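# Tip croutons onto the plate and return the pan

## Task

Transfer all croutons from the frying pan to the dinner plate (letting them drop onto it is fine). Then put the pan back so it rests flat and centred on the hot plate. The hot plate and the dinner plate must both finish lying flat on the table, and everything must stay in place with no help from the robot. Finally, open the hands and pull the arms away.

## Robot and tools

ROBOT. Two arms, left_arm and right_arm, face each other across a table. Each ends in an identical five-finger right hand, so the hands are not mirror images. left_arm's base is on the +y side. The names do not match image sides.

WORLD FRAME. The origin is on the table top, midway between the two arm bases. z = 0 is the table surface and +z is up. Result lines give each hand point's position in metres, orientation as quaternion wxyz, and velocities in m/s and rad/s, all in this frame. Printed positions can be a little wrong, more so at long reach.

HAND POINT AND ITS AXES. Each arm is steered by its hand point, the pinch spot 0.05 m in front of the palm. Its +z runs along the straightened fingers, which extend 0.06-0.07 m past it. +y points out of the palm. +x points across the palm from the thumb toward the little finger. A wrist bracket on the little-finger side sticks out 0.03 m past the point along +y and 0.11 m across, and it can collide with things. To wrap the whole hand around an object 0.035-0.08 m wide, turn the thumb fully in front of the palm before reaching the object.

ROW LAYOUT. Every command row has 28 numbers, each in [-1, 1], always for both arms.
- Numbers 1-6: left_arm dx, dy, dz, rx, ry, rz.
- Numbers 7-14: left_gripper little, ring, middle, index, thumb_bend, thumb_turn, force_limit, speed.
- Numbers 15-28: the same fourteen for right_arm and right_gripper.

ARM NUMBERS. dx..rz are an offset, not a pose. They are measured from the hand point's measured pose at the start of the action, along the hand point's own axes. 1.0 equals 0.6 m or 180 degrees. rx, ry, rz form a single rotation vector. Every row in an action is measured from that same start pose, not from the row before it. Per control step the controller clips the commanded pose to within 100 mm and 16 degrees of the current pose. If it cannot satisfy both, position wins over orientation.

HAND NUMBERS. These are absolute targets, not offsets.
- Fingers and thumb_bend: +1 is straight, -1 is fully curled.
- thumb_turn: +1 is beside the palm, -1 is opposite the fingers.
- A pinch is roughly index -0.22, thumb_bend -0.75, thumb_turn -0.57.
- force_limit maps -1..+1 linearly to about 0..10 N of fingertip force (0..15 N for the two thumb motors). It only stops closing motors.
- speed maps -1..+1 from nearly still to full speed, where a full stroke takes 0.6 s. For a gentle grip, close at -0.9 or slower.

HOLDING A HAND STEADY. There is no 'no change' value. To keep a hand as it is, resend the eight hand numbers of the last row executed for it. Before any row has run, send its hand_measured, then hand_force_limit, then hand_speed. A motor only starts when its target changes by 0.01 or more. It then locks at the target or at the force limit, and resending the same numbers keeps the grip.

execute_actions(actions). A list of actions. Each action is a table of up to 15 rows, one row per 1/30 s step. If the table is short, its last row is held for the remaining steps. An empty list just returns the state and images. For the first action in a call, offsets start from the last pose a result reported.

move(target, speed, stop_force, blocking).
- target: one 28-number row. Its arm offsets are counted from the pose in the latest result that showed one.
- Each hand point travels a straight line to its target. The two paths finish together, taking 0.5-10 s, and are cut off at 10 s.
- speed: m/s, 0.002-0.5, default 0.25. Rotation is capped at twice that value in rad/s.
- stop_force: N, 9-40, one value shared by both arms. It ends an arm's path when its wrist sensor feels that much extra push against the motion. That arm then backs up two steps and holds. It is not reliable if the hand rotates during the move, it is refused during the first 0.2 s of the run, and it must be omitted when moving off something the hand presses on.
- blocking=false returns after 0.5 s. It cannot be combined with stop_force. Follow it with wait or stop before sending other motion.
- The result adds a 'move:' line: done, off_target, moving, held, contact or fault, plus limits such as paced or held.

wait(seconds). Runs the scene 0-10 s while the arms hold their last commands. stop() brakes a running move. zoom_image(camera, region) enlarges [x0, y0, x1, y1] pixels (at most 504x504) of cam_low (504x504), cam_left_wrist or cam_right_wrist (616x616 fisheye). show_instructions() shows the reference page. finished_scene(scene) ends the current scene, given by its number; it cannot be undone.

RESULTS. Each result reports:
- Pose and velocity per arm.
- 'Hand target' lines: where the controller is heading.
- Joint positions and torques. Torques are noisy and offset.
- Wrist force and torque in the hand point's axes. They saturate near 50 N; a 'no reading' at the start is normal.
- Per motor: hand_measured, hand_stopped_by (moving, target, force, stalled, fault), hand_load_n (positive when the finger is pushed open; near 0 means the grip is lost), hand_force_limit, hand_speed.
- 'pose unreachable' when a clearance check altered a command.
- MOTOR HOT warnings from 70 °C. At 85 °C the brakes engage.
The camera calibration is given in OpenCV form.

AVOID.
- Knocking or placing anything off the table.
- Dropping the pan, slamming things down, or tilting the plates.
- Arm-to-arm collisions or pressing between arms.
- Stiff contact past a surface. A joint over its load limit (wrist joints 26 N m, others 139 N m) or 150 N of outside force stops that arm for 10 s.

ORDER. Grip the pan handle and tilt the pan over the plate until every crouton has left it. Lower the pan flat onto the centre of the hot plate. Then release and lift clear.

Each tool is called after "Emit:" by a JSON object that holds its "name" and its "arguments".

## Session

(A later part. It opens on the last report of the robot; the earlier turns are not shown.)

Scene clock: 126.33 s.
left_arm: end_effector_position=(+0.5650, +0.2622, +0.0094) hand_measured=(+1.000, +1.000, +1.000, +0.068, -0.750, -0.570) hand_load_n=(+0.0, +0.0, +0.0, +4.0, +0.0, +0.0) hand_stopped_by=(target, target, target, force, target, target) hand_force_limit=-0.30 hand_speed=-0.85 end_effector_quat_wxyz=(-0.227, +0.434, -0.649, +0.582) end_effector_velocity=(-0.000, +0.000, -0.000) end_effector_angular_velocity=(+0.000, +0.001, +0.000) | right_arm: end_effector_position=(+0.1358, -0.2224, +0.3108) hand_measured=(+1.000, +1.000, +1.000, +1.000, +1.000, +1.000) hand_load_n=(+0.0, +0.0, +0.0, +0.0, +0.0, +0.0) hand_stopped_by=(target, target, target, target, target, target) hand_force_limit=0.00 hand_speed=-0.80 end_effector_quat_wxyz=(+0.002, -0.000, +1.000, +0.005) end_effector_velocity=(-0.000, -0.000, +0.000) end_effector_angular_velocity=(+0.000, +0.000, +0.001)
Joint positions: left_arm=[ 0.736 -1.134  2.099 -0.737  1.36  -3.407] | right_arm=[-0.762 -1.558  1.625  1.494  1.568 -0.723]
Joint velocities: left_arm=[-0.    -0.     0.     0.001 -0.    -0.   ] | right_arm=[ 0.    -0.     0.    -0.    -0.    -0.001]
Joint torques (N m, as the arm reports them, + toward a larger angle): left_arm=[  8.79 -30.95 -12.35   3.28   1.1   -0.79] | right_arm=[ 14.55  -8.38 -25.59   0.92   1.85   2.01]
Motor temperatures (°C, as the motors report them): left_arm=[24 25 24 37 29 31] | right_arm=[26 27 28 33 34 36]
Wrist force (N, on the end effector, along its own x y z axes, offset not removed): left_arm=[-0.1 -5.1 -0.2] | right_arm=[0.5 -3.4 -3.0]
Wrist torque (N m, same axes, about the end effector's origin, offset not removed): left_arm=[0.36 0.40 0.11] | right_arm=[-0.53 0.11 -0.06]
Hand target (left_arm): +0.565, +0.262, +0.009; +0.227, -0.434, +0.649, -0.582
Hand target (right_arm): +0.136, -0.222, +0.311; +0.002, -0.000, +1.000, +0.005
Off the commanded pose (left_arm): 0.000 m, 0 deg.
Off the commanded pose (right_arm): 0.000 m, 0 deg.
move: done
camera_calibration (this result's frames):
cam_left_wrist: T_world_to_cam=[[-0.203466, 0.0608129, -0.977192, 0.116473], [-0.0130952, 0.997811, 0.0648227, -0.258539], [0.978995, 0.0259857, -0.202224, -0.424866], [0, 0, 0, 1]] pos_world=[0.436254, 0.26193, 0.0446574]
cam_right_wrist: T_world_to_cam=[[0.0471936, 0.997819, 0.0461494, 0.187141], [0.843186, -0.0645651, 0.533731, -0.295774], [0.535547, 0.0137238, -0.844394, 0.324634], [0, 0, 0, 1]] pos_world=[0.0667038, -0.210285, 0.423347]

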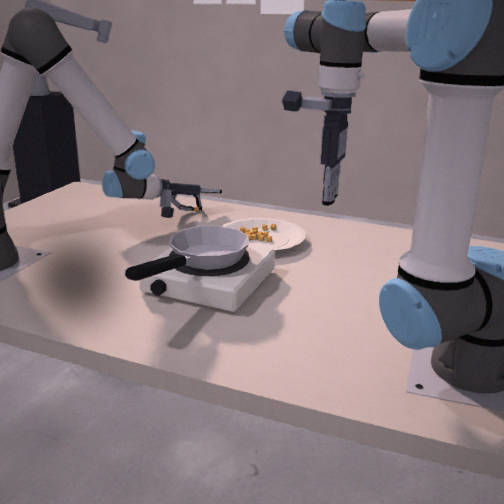

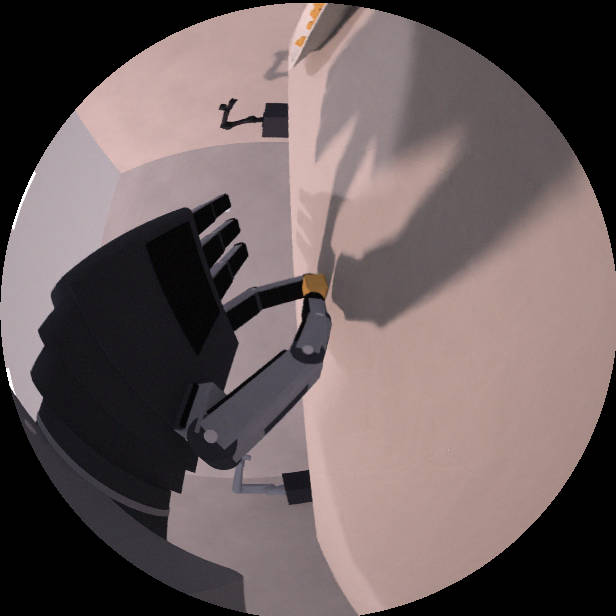

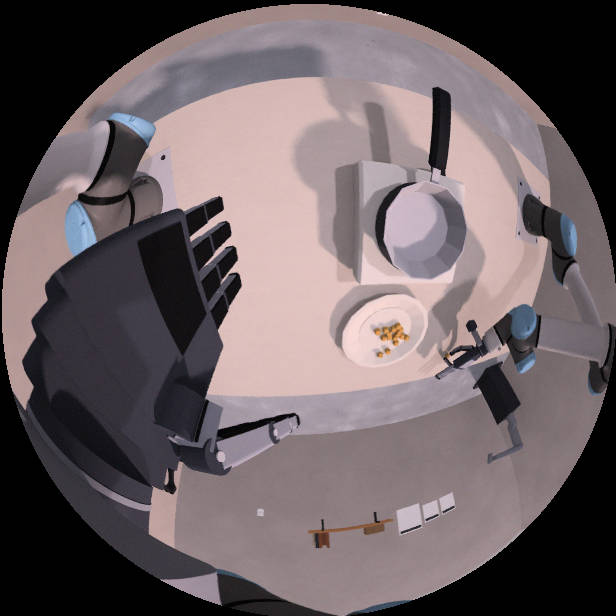

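Index hit the table; raise slightly, shift a bit, close again.

Emit:
{"name": "move", "arguments": {"target": [0.006,-0.004,0,0,0,0,1,1,1,-0.3,-0.75,-0.57,-0.3,-0.85,0,0,0,0,0,0,1,1,1,1,1,1,0,-0.8], "speed": 0.01}}

Emit:
{"name": "move", "arguments": {"target": [0,0,0,0,0,0,1,1,1,-0.33,-0.75,-0.57,-0.2,-0.85,0,0,0,0,0,0,1,1,1,1,1,1,0,-0.8]}}

Emit:
{"name": "move", "arguments": {"target": [0.03,-0.14,-0.03,0,0,0,1,1,1,-0.33,-0.75,-0.57,-0.2,-0.85,0,0,0,0,0,0,1,1,1,1,1,1,0,-0.8], "speed": 0.08}}

Scene clock: 128.50 s.
left_arm: end_effector_position=(+0.5639, +0.2596, +0.0122) hand_measured=(+1.000, +1.000, +1.000, +0.068, -0.750, -0.570) hand_load_n=(+0.0, +0.0, +0.0, +0.0, +0.0, +0.0) hand_stopped_by=(target, target, target, force, target, target) hand_force_limit=-0.30 hand_speed=-0.85 end_effector_quat_wxyz=(-0.227, +0.434, -0.649, +0.582) end_effector_velocity=(-0.000, -0.002, +0.002) end_effector_angular_velocity=(-0.000, -0.001, +0.001) | right_arm: end_effector_position=(+0.1358, -0.2224, +0.3108) hand_measured=(+1.000, +1.000, +1.000, +1.000, +1.000, +1.000) hand_load_n=(+0.0, +0.0, +0.0, +0.0, +0.0, +0.0) hand_stopped_by=(target, target, target, target, target, target) hand_force_limit=0.00 hand_speed=-0.80 end_effector_quat_wxyz=(+0.002, -0.000, +1.000, +0.005) end_effector_velocity=(-0.000, -0.000, -0.000) end_effector_angular_velocity=(+0.000, +0.001, +0.000)
Joint positions: left_arm=[ 0.729 -1.14   2.096 -0.729  1.353 -3.409] | right_arm=[-0.762 -1.558  1.625  1.494  1.568 -0.723]
Joint velocities: left_arm=[-0.004 -0.004 -0.002  0.005 -0.005 -0.001] | right_arm=[-0.    -0.     0.001  0.    -0.001 -0.   ]
Joint torques (N m, as the arm reports them, + toward a larger angle): left_arm=[-15.11 -33.62 -18.59   1.02  -2.57  -3.03] | right_arm=[ 14.91  -8.67 -25.6    0.98   1.9    2.05]
Motor temperatures (°C, as the motors report them): left_arm=[24 25 24 37 29 31] | right_arm=[26 27 28 33 34 36]
Wrist force (N, on the end effector, along its own x y z axes, offset not removed): left_arm=[-0.4 1.0 -1.6] | right_arm=[0.2 -1.9 -1.9]
Wrist torque (N m, same axes, about the end effector's origin, offset not removed): left_arm=[0.14 0.29 0.10] | right_arm=[-0.46 0.04 -0.03]
Hand target (left_arm): +0.564, +0.259, +0.012; +0.227, -0.434, +0.649, -0.582
Hand target (right_arm): +0.136, -0.222, +0.311; +0.002, -0.000, +1.000, +0.005
Off the commanded pose (left_arm): 0.000 m, 0 deg.
Off the commanded pose (right_arm): 0.000 m, 0 deg.
move: done
camera_calibration (this result's frames):
cam_left_wrist: T_world_to_cam=[[-0.20346, 0.0608266, -0.977192, 0.119147], [-0.0130864, 0.99781, 0.0648347, -0.256115], [0.978996, 0.0259792, -0.202218, -0.42318], [0, 0, 0, 1]] pos_world=[0.435182, 0.259301, 0.0474601]
cam_right_wrist: T_world_to_cam=[[0.0471935, 0.997819, 0.0461495, 0.187141], [0.843186, -0.0645651, 0.533731, -0.295774], [0.535547, 0.0137239, -0.844394, 0.324634], [0, 0, 0, 1]] pos_world=[0.0667038, -0.210285, 0.423347]

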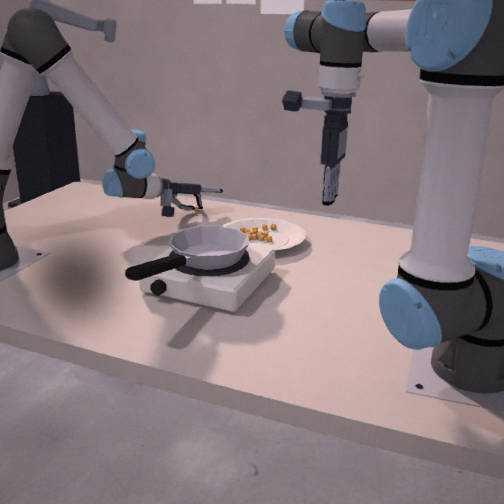

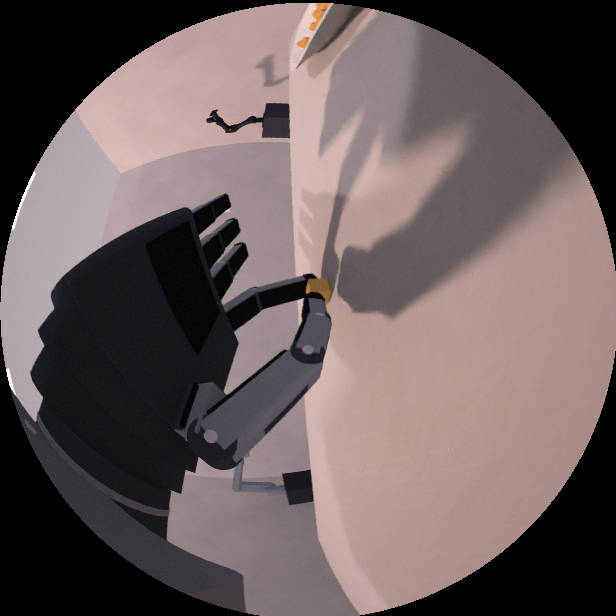

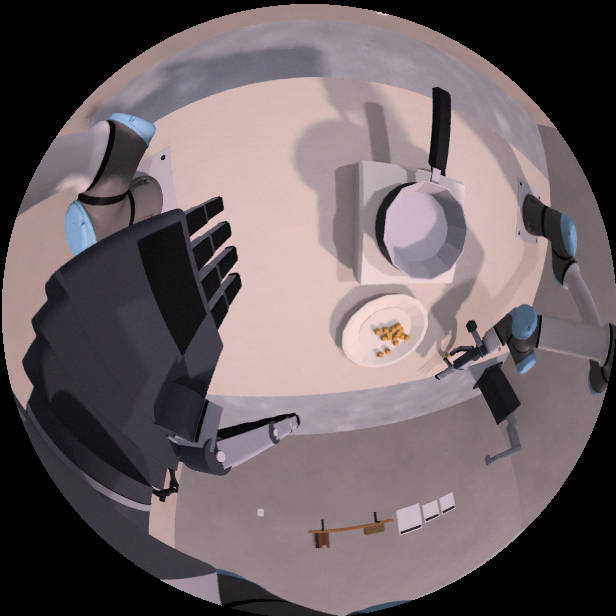

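Scene clock: 129.10 s.
left_arm: end_effector_position=(+0.5639, +0.2595, +0.0123) hand_measured=(+1.000, +1.000, +1.000, -0.012, -0.750, -0.570) hand_load_n=(+0.0, +0.0, +0.0, +4.5, +1.0, -1.0) hand_stopped_by=(target, target, target, force, target, target) hand_force_limit=-0.20 hand_speed=-0.85 end_effector_quat_wxyz=(-0.227, +0.434, -0.649, +0.582) end_effector_velocity=(+0.000, +0.000, -0.000) end_effector_angular_velocity=(+0.000, +0.000, +0.001) | right_arm: end_effector_position=(+0.1358, -0.2224, +0.3108) hand_measured=(+1.000, +1.000, +1.000, +1.000, +1.000, +1.000) hand_load_n=(+0.0, +0.0, +0.0, +0.0, +0.0, +0.0) hand_stopped_by=(target, target, target, target, target, target) hand_force_limit=0.00 hand_speed=-0.80 end_effector_quat_wxyz=(+0.002, -0.000, +1.000, +0.005) end_effector_velocity=(-0.000, +0.000, +0.000) end_effector_angular_velocity=(+0.001, +0.000, +0.000)
Joint positions: left_arm=[ 0.729 -1.14   2.096 -0.729  1.353 -3.409] | right_arm=[-0.762 -1.558  1.625  1.494  1.568 -0.723]
Joint velocities: left_arm=[ 0.001  0.001 -0.    -0.001  0.    -0.   ] | right_arm=[ 0.    -0.    -0.     0.    -0.001 -0.   ]
Joint torques (N m, as the arm reports them, + toward a larger angle): left_arm=[  8.55 -18.45 -12.73  -3.28   2.37  -1.92] | right_arm=[ 14.31  -7.71 -25.45   1.     1.91   1.99]
Motor temperatures (°C, as the motors report them): left_arm=[24 25 24 37 29 31] | right_arm=[26 27 28 33 34 36]
Wrist force (N, on the end effector, along its own x y z axes, offset not removed): left_arm=[0.2 -1.4 -1.3] | right_arm=[-1.0 -2.1 -0.9]
Wrist torque (N m, same axes, about the end effector's origin, offset not removed): left_arm=[-0.08 0.18 0.13] | right_arm=[-0.34 0.43 0.01]
Hand target (left_arm): +0.564, +0.260, +0.012; +0.227, -0.434, +0.649, -0.582
Hand target (right_arm): +0.136, -0.222, +0.311; +0.002, -0.000, +1.000, +0.005
Off the commanded pose (left_arm): 0.000 m, 0 deg.
Off the commanded pose (right_arm): 0.000 m, 0 deg.
move: done
camera_calibration (this result's frames):
cam_left_wrist: T_world_to_cam=[[-0.203385, 0.0607442, -0.977213, 0.119205], [-0.0130906, 0.997816, 0.0647494, -0.256035], [0.979011, 0.0259614, -0.202145, -0.423161], [0, 0, 0, 1]] pos_world=[0.435172, 0.259221, 0.0475267]
cam_right_wrist: T_world_to_cam=[[0.0471935, 0.997819, 0.0461496, 0.187141], [0.843186, -0.0645652, 0.533731, -0.295774], [0.535547, 0.013724, -0.844394, 0.324634], [0, 0, 0, 1]] pos_world=[0.0667038, -0.210285, 0.423347]

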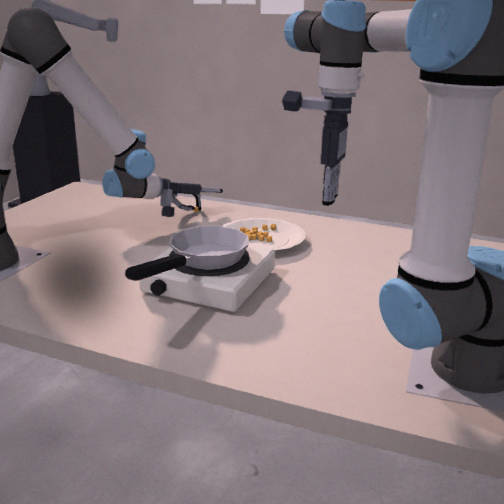

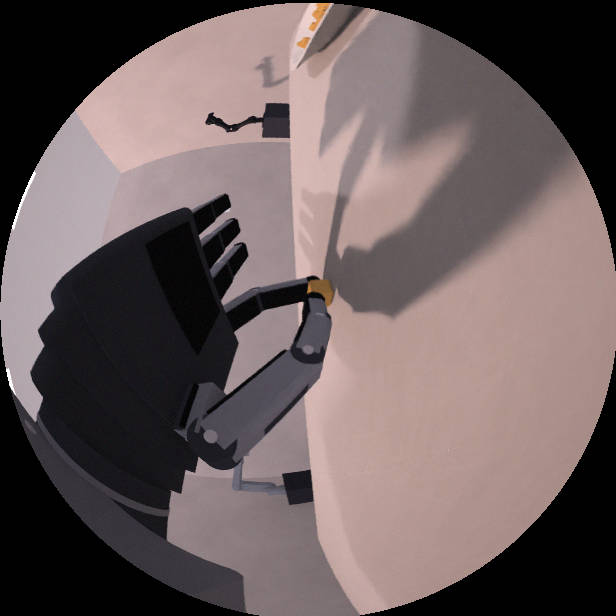

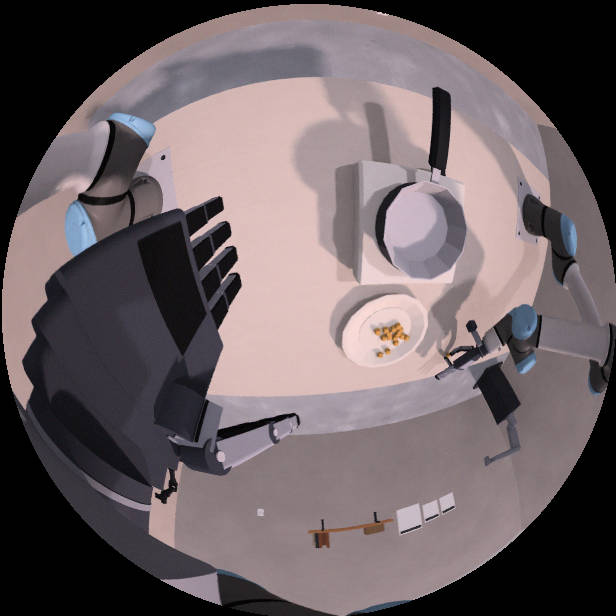

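Scene clock: 130.70 s.
left_arm: end_effector_position=(+0.5651, +0.2592, +0.0996) hand_measured=(+1.000, +1.000, +1.000, -0.012, -0.750, -0.570) hand_load_n=(+0.0, +0.0, +0.0, +4.5, +1.5, -1.0) hand_stopped_by=(target, target, target, force, target, target) hand_force_limit=-0.20 hand_speed=-0.85 end_effector_quat_wxyz=(-0.227, +0.434, -0.649, +0.582) end_effector_velocity=(+0.000, +0.000, +0.003) end_effector_angular_velocity=(+0.001, +0.001, +0.001) | right_arm: end_effector_position=(+0.1358, -0.2224, +0.3108) hand_measured=(+1.000, +1.000, +1.000, +1.000, +1.000, +1.000) hand_load_n=(+0.0, +0.0, +0.0, +0.0, +0.0, +0.0) hand_stopped_by=(target, target, target, target, target, target) hand_force_limit=0.00 hand_speed=-0.80 end_effector_quat_wxyz=(+0.002, -0.000, +1.000, +0.005) end_effector_velocity=(-0.000, -0.000, -0.000) end_effector_angular_velocity=(-0.001, -0.001, +0.002)
Joint positions: left_arm=[ 0.731 -1.311  2.028 -0.49   1.355 -3.408] | right_arm=[-0.762 -1.558  1.625  1.494  1.568 -0.723]
Joint velocities: left_arm=[-0.    -0.004 -0.003  0.009 -0.001 -0.001] | right_arm=[ 0.     0.    -0.     0.     0.001 -0.002]
Joint torques (N m, as the arm reports them, + toward a larger angle): left_arm=[ 10.16 -33.32 -20.84   1.08   1.77  -2.34] | right_arm=[ 14.79  -7.83 -25.32   0.99   1.85   1.96]
Motor temperatures (°C, as the motors report them): left_arm=[24 25 24 37 29 31] | right_arm=[26 27 28 33 34 36]
Wrist force (N, on the end effector, along its own x y z axes, offset not removed): left_arm=[0.1 0.8 -0.8] | right_arm=[0.4 -3.1 0.2]
Wrist torque (N m, same axes, about the end effector's origin, offset not removed): left_arm=[0.05 0.13 0.11] | right_arm=[-0.60 0.03 0.04]
Hand target (left_arm): +0.565, +0.259, +0.100; +0.227, -0.434, +0.649, -0.582
Hand target (right_arm): +0.136, -0.222, +0.311; +0.002, -0.000, +1.000, +0.005
Off the commanded pose (left_arm): 0.000 m, 0 deg.
Off the commanded pose (right_arm): 0.000 m, 0 deg.
move: done
camera_calibration (this result's frames):
cam_left_wrist: T_world_to_cam=[[-0.203166, 0.0608953, -0.977249, 0.204629], [-0.0130699, 0.997807, 0.0648935, -0.261393], [0.979057, 0.0259567, -0.201925, -0.406726], [0, 0, 0, 1]] pos_world=[0.436366, 0.258916, 0.134808]
cam_right_wrist: T_world_to_cam=[[0.0471935, 0.997819, 0.0461494, 0.187141], [0.843186, -0.0645651, 0.533731, -0.295774], [0.535547, 0.0137239, -0.844394, 0.324634], [0, 0, 0, 1]] pos_world=[0.0667038, -0.210285, 0.423347]

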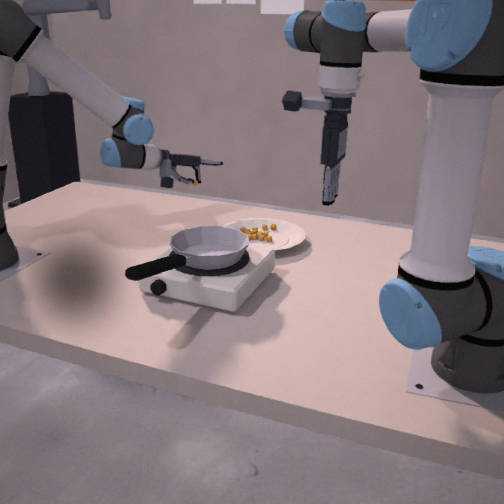

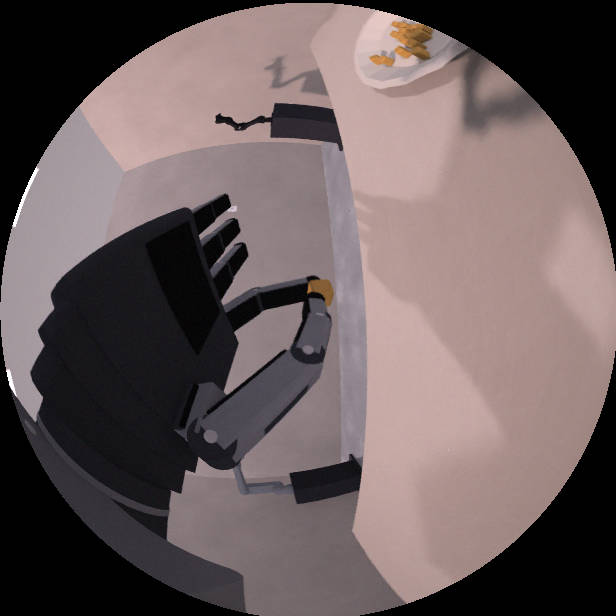

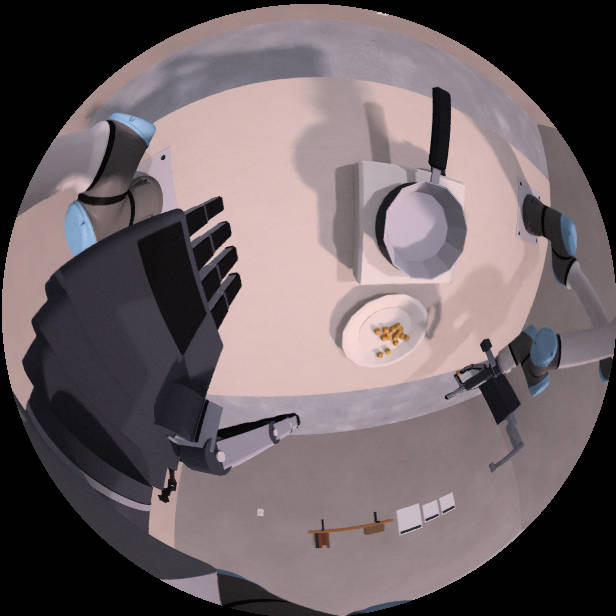

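Emit:
{"name": "move", "arguments": {"target": [0.475,0.143,0.06,-0.12,0.17,0.04,1,1,1,-0.33,-0.75,-0.57,-0.2,-0.85,0,0,0,0,0,0,1,1,1,1,1,1,0,-0.8], "speed": 0.15}}

Scene clock: 134.47 s.
left_arm: end_effector_position=(+0.4203, -0.0008, +0.0696) hand_measured=(+1.000, +1.000, +1.000, -0.012, -0.750, -0.570) hand_load_n=(+0.0, +0.0, +0.0, +4.5, +1.5, -1.0) hand_stopped_by=(target, target, target, force, target, target) hand_force_limit=-0.20 hand_speed=-0.85 end_effector_quat_wxyz=(-0.000, +0.260, -0.808, +0.529) end_effector_velocity=(-0.001, -0.002, -0.000) end_effector_angular_velocity=(+0.002, +0.002, -0.006) | right_arm: end_effector_position=(+0.1358, -0.2224, +0.3108) hand_measured=(+1.000, +1.000, +1.000, +1.000, +1.000, +1.000) hand_load_n=(+0.0, +0.0, +0.0, +0.0, +0.0, +0.0) hand_stopped_by=(target, target, target, target, target, target) hand_force_limit=0.00 hand_speed=-0.80 end_effector_quat_wxyz=(+0.002, -0.000, +1.000, +0.005) end_effector_velocity=(-0.000, -0.000, -0.000) end_effector_angular_velocity=(-0.001, +0.001, -0.000)
Joint positions: left_arm=[ 0.448 -1.062  1.61  -0.089  1.701 -3.388] | right_arm=[-0.762 -1.558  1.625  1.494  1.568 -0.723]
Joint velocities: left_arm=[-0.     0.005 -0.008  0.006  0.005  0.001] | right_arm=[-0.     0.     0.001  0.     0.     0.   ]
Joint torques (N m, as the arm reports them, + toward a larger angle): left_arm=[-16.5  -27.75 -23.23   1.82   2.85   2.54] | right_arm=[ 15.15  -8.43 -25.44   1.     1.96   2.01]
Motor temperatures (°C, as the motors report them): left_arm=[24 25 24 37 29 31] | right_arm=[26 27 28 33 34 36]
Wrist force (N, on the end effector, along its own x y z axes, offset not removed): left_arm=[-1.4 1.5 -1.0] | right_arm=[0.9 -1.7 -1.0]
Wrist torque (N m, same axes, about the end effector's origin, offset not removed): left_arm=[0.15 0.39 0.01] | right_arm=[-0.32 0.10 0.05]
Hand target (left_arm): +0.420, -0.001, +0.070; +0.000, -0.260, +0.808, -0.529
Hand target (right_arm): +0.136, -0.222, +0.311; +0.002, -0.000, +1.000, +0.005
Off the commanded pose (left_arm): 0.001 m, 0 deg.
Off the commanded pose (right_arm): 0.000 m, 0 deg.
move: done
camera_calibration (this result's frames):
cam_left_wrist: T_world_to_cam=[[-0.280139, 0.348794, -0.894352, 0.188575], [0.582771, 0.802124, 0.130283, -0.257038], [0.762824, -0.484705, -0.427973, -0.158011], [0, 0, 0, 1]] pos_world=[0.323156, 0.0638139, 0.134516]
cam_right_wrist: T_world_to_cam=[[0.0471937, 0.997819, 0.0461493, 0.187141], [0.843186, -0.0645651, 0.533731, -0.295774], [0.535547, 0.0137237, -0.844394, 0.324634], [0, 0, 0, 1]] pos_world=[0.0667038, -0.210285, 0.423347]

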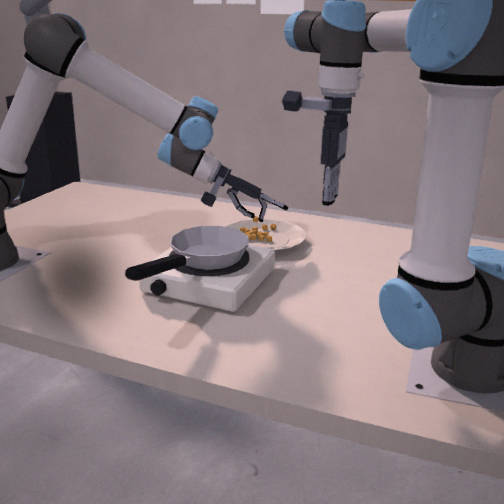

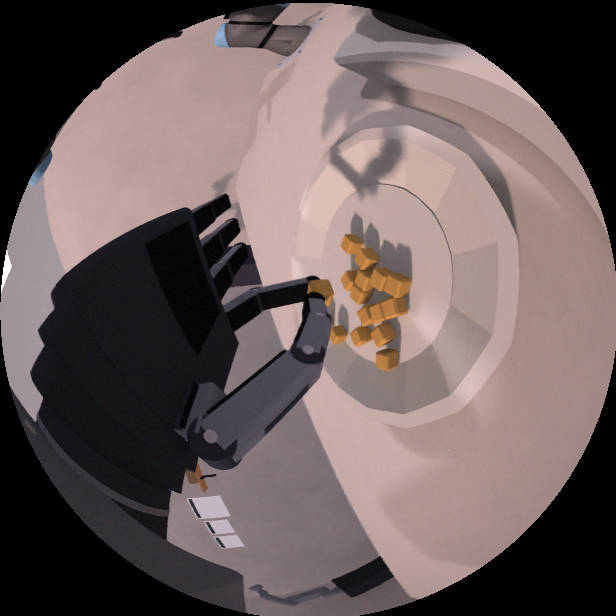

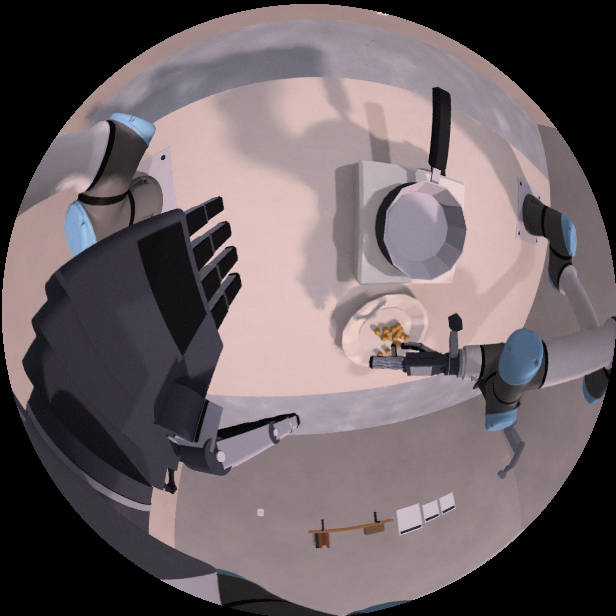

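Emit:
{"name": "move", "arguments": {"target": [0,0,0,0,0,0,1,1,1,0.6,-0.75,-0.57,-0.2,0,0,0,0,0,0,0,1,1,1,1,1,1,0,-0.8]}}

Emit:
{"name": "move", "arguments": {"target": [0,-0.15,-0.3,0,0,0,1,1,1,0.6,-0.75,-0.57,-0.2,0,0,0,0,0,0,0,1,1,1,1,1,1,0,-0.8]}}

Scene clock: 136.17 s.
left_arm: end_effector_position=(+0.4202, -0.0009, +0.0696) hand_measured=(+1.000, +1.000, +1.000, +0.600, -0.750, -0.570) hand_load_n=(+0.0, +0.0, +0.0, +0.0, +0.0, +0.0) hand_stopped_by=(target, target, target, target, target, target) hand_force_limit=-0.20 hand_speed=0.00 end_effector_quat_wxyz=(-0.000, +0.260, -0.808, +0.529) end_effector_velocity=(+0.000, +0.001, +0.000) end_effector_angular_velocity=(-0.000, -0.000, +0.001) | right_arm: end_effector_position=(+0.1358, -0.2224, +0.3108) hand_measured=(+1.000, +1.000, +1.000, +1.000, +1.000, +1.000) hand_load_n=(+0.0, +0.0, +0.0, +0.0, +0.0, +0.0) hand_stopped_by=(target, target, target, target, target, target) hand_force_limit=0.00 hand_speed=-0.80 end_effector_quat_wxyz=(+0.002, -0.000, +1.000, +0.005) end_effector_velocity=(+0.000, +0.000, +0.000) end_effector_angular_velocity=(+0.000, -0.000, -0.000)
Joint positions: left_arm=[ 0.448 -1.062  1.61  -0.089  1.701 -3.388] | right_arm=[-0.762 -1.558  1.625  1.494  1.568 -0.723]
Joint velocities: left_arm=[ 0.001 -0.001  0.001 -0.001  0.    -0.   ] | right_arm=[-0.  0. -0. -0. -0.  0.]
Joint torques (N m, as the arm reports them, + toward a larger angle): left_arm=[  7.27 -43.21  -9.58  -3.    -2.57   0.77] | right_arm=[ 14.49  -7.84 -24.92   1.01   1.85   2.1 ]
Motor temperatures (°C, as the motors report them): left_arm=[24 25 24 37 29 31] | right_arm=[26 27 28 33 34 36]
Wrist force (N, on the end effector, along its own x y z axes, offset not removed): left_arm=[0.4 1.1 -0.4] | right_arm=[0.0 -2.9 2.4]
Wrist torque (N m, same axes, about the end effector's origin, offset not removed): left_arm=[0.03 0.15 0.14] | right_arm=[-0.72 -0.06 0.15]
Hand target (left_arm): +0.420, -0.001, +0.070; +0.000, -0.260, +0.808, -0.529
Hand target (right_arm): +0.136, -0.222, +0.311; +0.002, -0.000, +1.000, +0.005
Off the commanded pose (left_arm): 0.000 m, 0 deg.
Off the commanded pose (right_arm): 0.000 m, 0 deg.
move: done
camera_calibration (this result's frames):
cam_left_wrist: T_world_to_cam=[[-0.280004, 0.348898, -0.894353, 0.188522], [0.582969, 0.801971, 0.130343, -0.256994], [0.762722, -0.484884, -0.427952, -0.157945], [0, 0, 0, 1]] pos_world=[0.323075, 0.0637417, 0.134509]
cam_right_wrist: T_world_to_cam=[[0.0471934, 0.997819, 0.0461495, 0.187141], [0.843186, -0.064565, 0.533731, -0.295774], [0.535547, 0.013724, -0.844394, 0.324634], [0, 0, 0, 1]] pos_world=[0.0667038, -0.210285, 0.423347]

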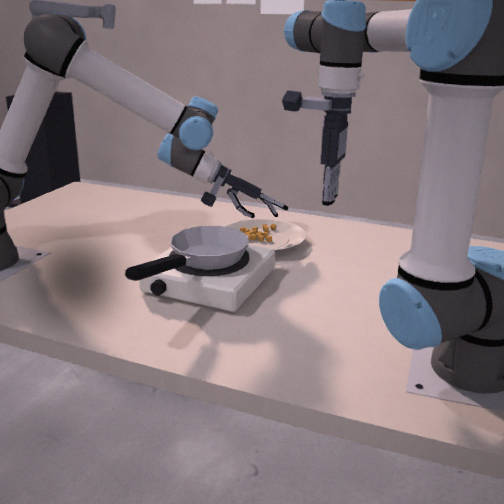

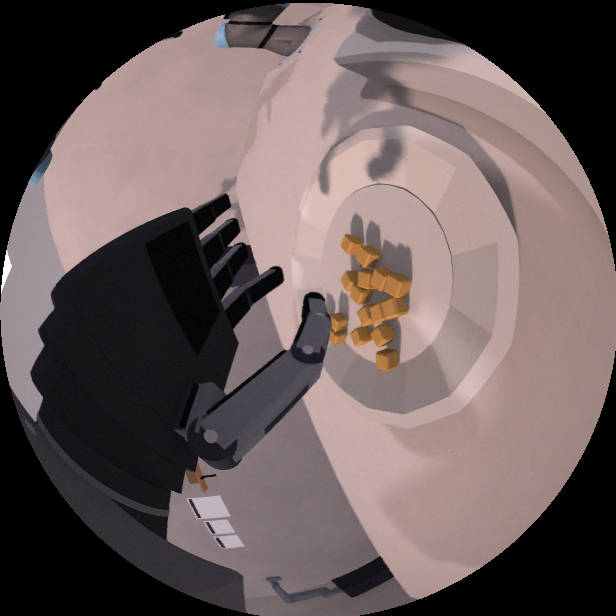

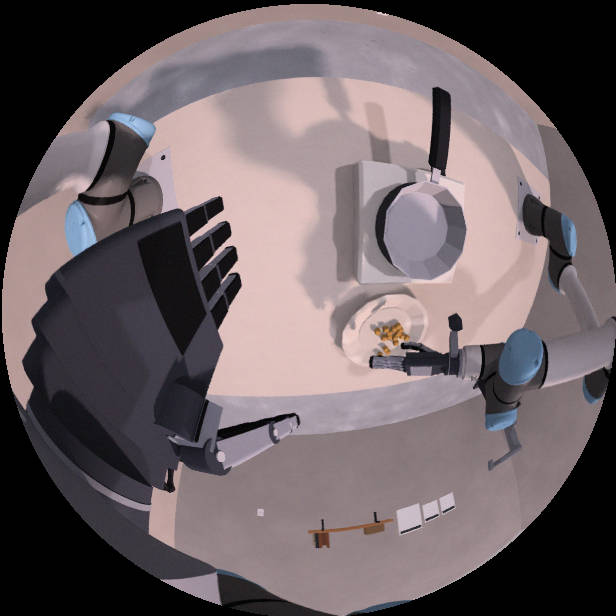

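Scene clock: 137.70 s.
left_arm: end_effector_position=(+0.4078, +0.1254, +0.2252) hand_measured=(+1.000, +1.000, +1.000, +0.600, -0.750, -0.570) hand_load_n=(+0.0, +0.0, +0.0, +0.0, +0.0, +0.0) hand_stopped_by=(target, target, target, target, target, target) hand_force_limit=-0.20 hand_speed=0.00 end_effector_quat_wxyz=(-0.000, +0.260, -0.808, +0.529) end_effector_velocity=(-0.001, +0.001, +0.002) end_effector_angular_velocity=(-0.000, +0.000, -0.003) | right_arm: end_effector_position=(+0.1358, -0.2224, +0.3108) hand_measured=(+1.000, +1.000, +1.000, +1.000, +1.000, +1.000) hand_load_n=(+0.0, +0.0, +0.0, +0.0, +0.0, +0.0) hand_stopped_by=(target, target, target, target, target, target) hand_force_limit=0.00 hand_speed=-0.80 end_effector_quat_wxyz=(+0.002, -0.000, +1.000, +0.005) end_effector_velocity=(+0.000, -0.000, +0.000) end_effector_angular_velocity=(+0.000, -0.001, +0.000)
Joint positions: left_arm=[ 0.563 -1.424  1.679  0.215  1.804 -3.336] | right_arm=[-0.762 -1.558  1.625  1.494  1.568 -0.723]
Joint velocities: left_arm=[ 0.001 -0.004 -0.001  0.006  0.003  0.001] | right_arm=[-0. -0. -0.  0.  0. -0.]
Joint torques (N m, as the arm reports them, + toward a larger angle): left_arm=[ 14.21 -30.86 -22.62   2.08   2.71   2.71] | right_arm=[ 14.46  -8.4  -25.41   0.9    1.81   1.99]
Motor temperatures (°C, as the motors report them): left_arm=[24 25 24 37 29 31] | right_arm=[26 27 28 33 34 36]
Wrist force (N, on the end effector, along its own x y z axes, offset not removed): left_arm=[-0.6 0.9 -0.8] | right_arm=[0.4 -2.5 0.4]
Wrist torque (N m, same axes, about the end effector's origin, offset not removed): left_arm=[0.05 0.25 0.09] | right_arm=[-0.45 0.17 -0.04]
Hand target (left_arm): +0.408, +0.126, +0.225; +0.000, -0.260, +0.808, -0.529
Hand target (right_arm): +0.136, -0.222, +0.311; +0.002, -0.000, +1.000, +0.005
Off the commanded pose (left_arm): 0.001 m, 0 deg.
Off the commanded pose (right_arm): 0.000 m, 0 deg.
move: done
camera_calibration (this result's frames):
cam_left_wrist: T_world_to_cam=[[-0.280149, 0.34873, -0.894373, 0.280227], [0.582964, 0.802012, 0.130112, -0.371274], [0.762672, -0.484937, -0.42798, -0.0207207], [0, 0, 0, 1]] pos_world=[0.310748, 0.189994, 0.290067]
cam_right_wrist: T_world_to_cam=[[0.0471934, 0.997819, 0.0461496, 0.187141], [0.843186, -0.0645651, 0.533731, -0.295774], [0.535547, 0.0137241, -0.844394, 0.324634], [0, 0, 0, 1]] pos_world=[0.0667038, -0.210285, 0.423347]

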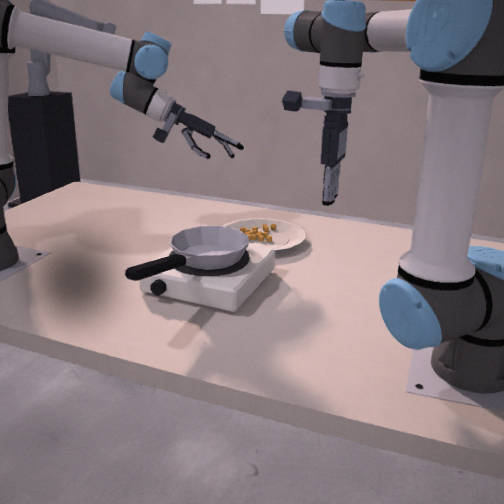

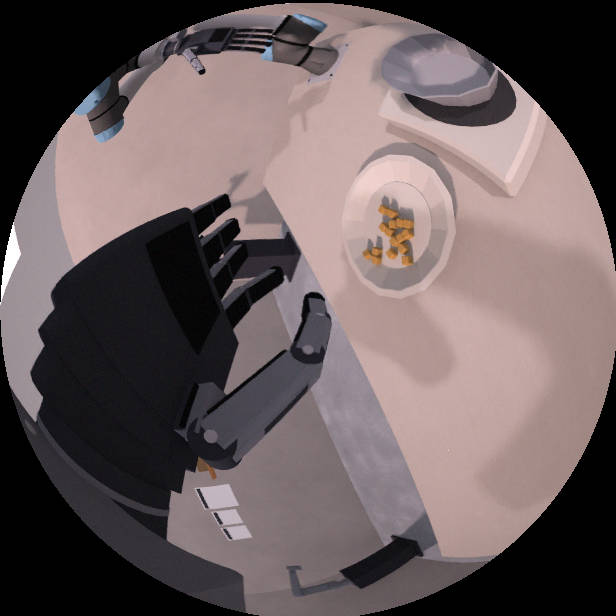

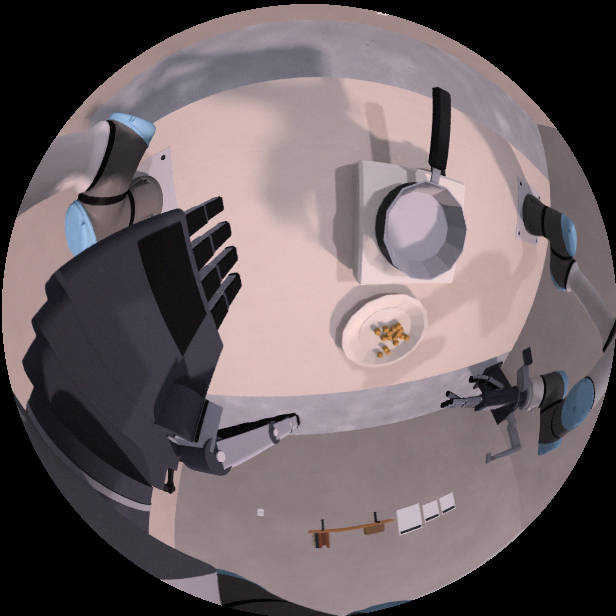

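Emit:
{"name": "finished_scene", "arguments": {"scene": 2}}

The scene is finished: the task was done.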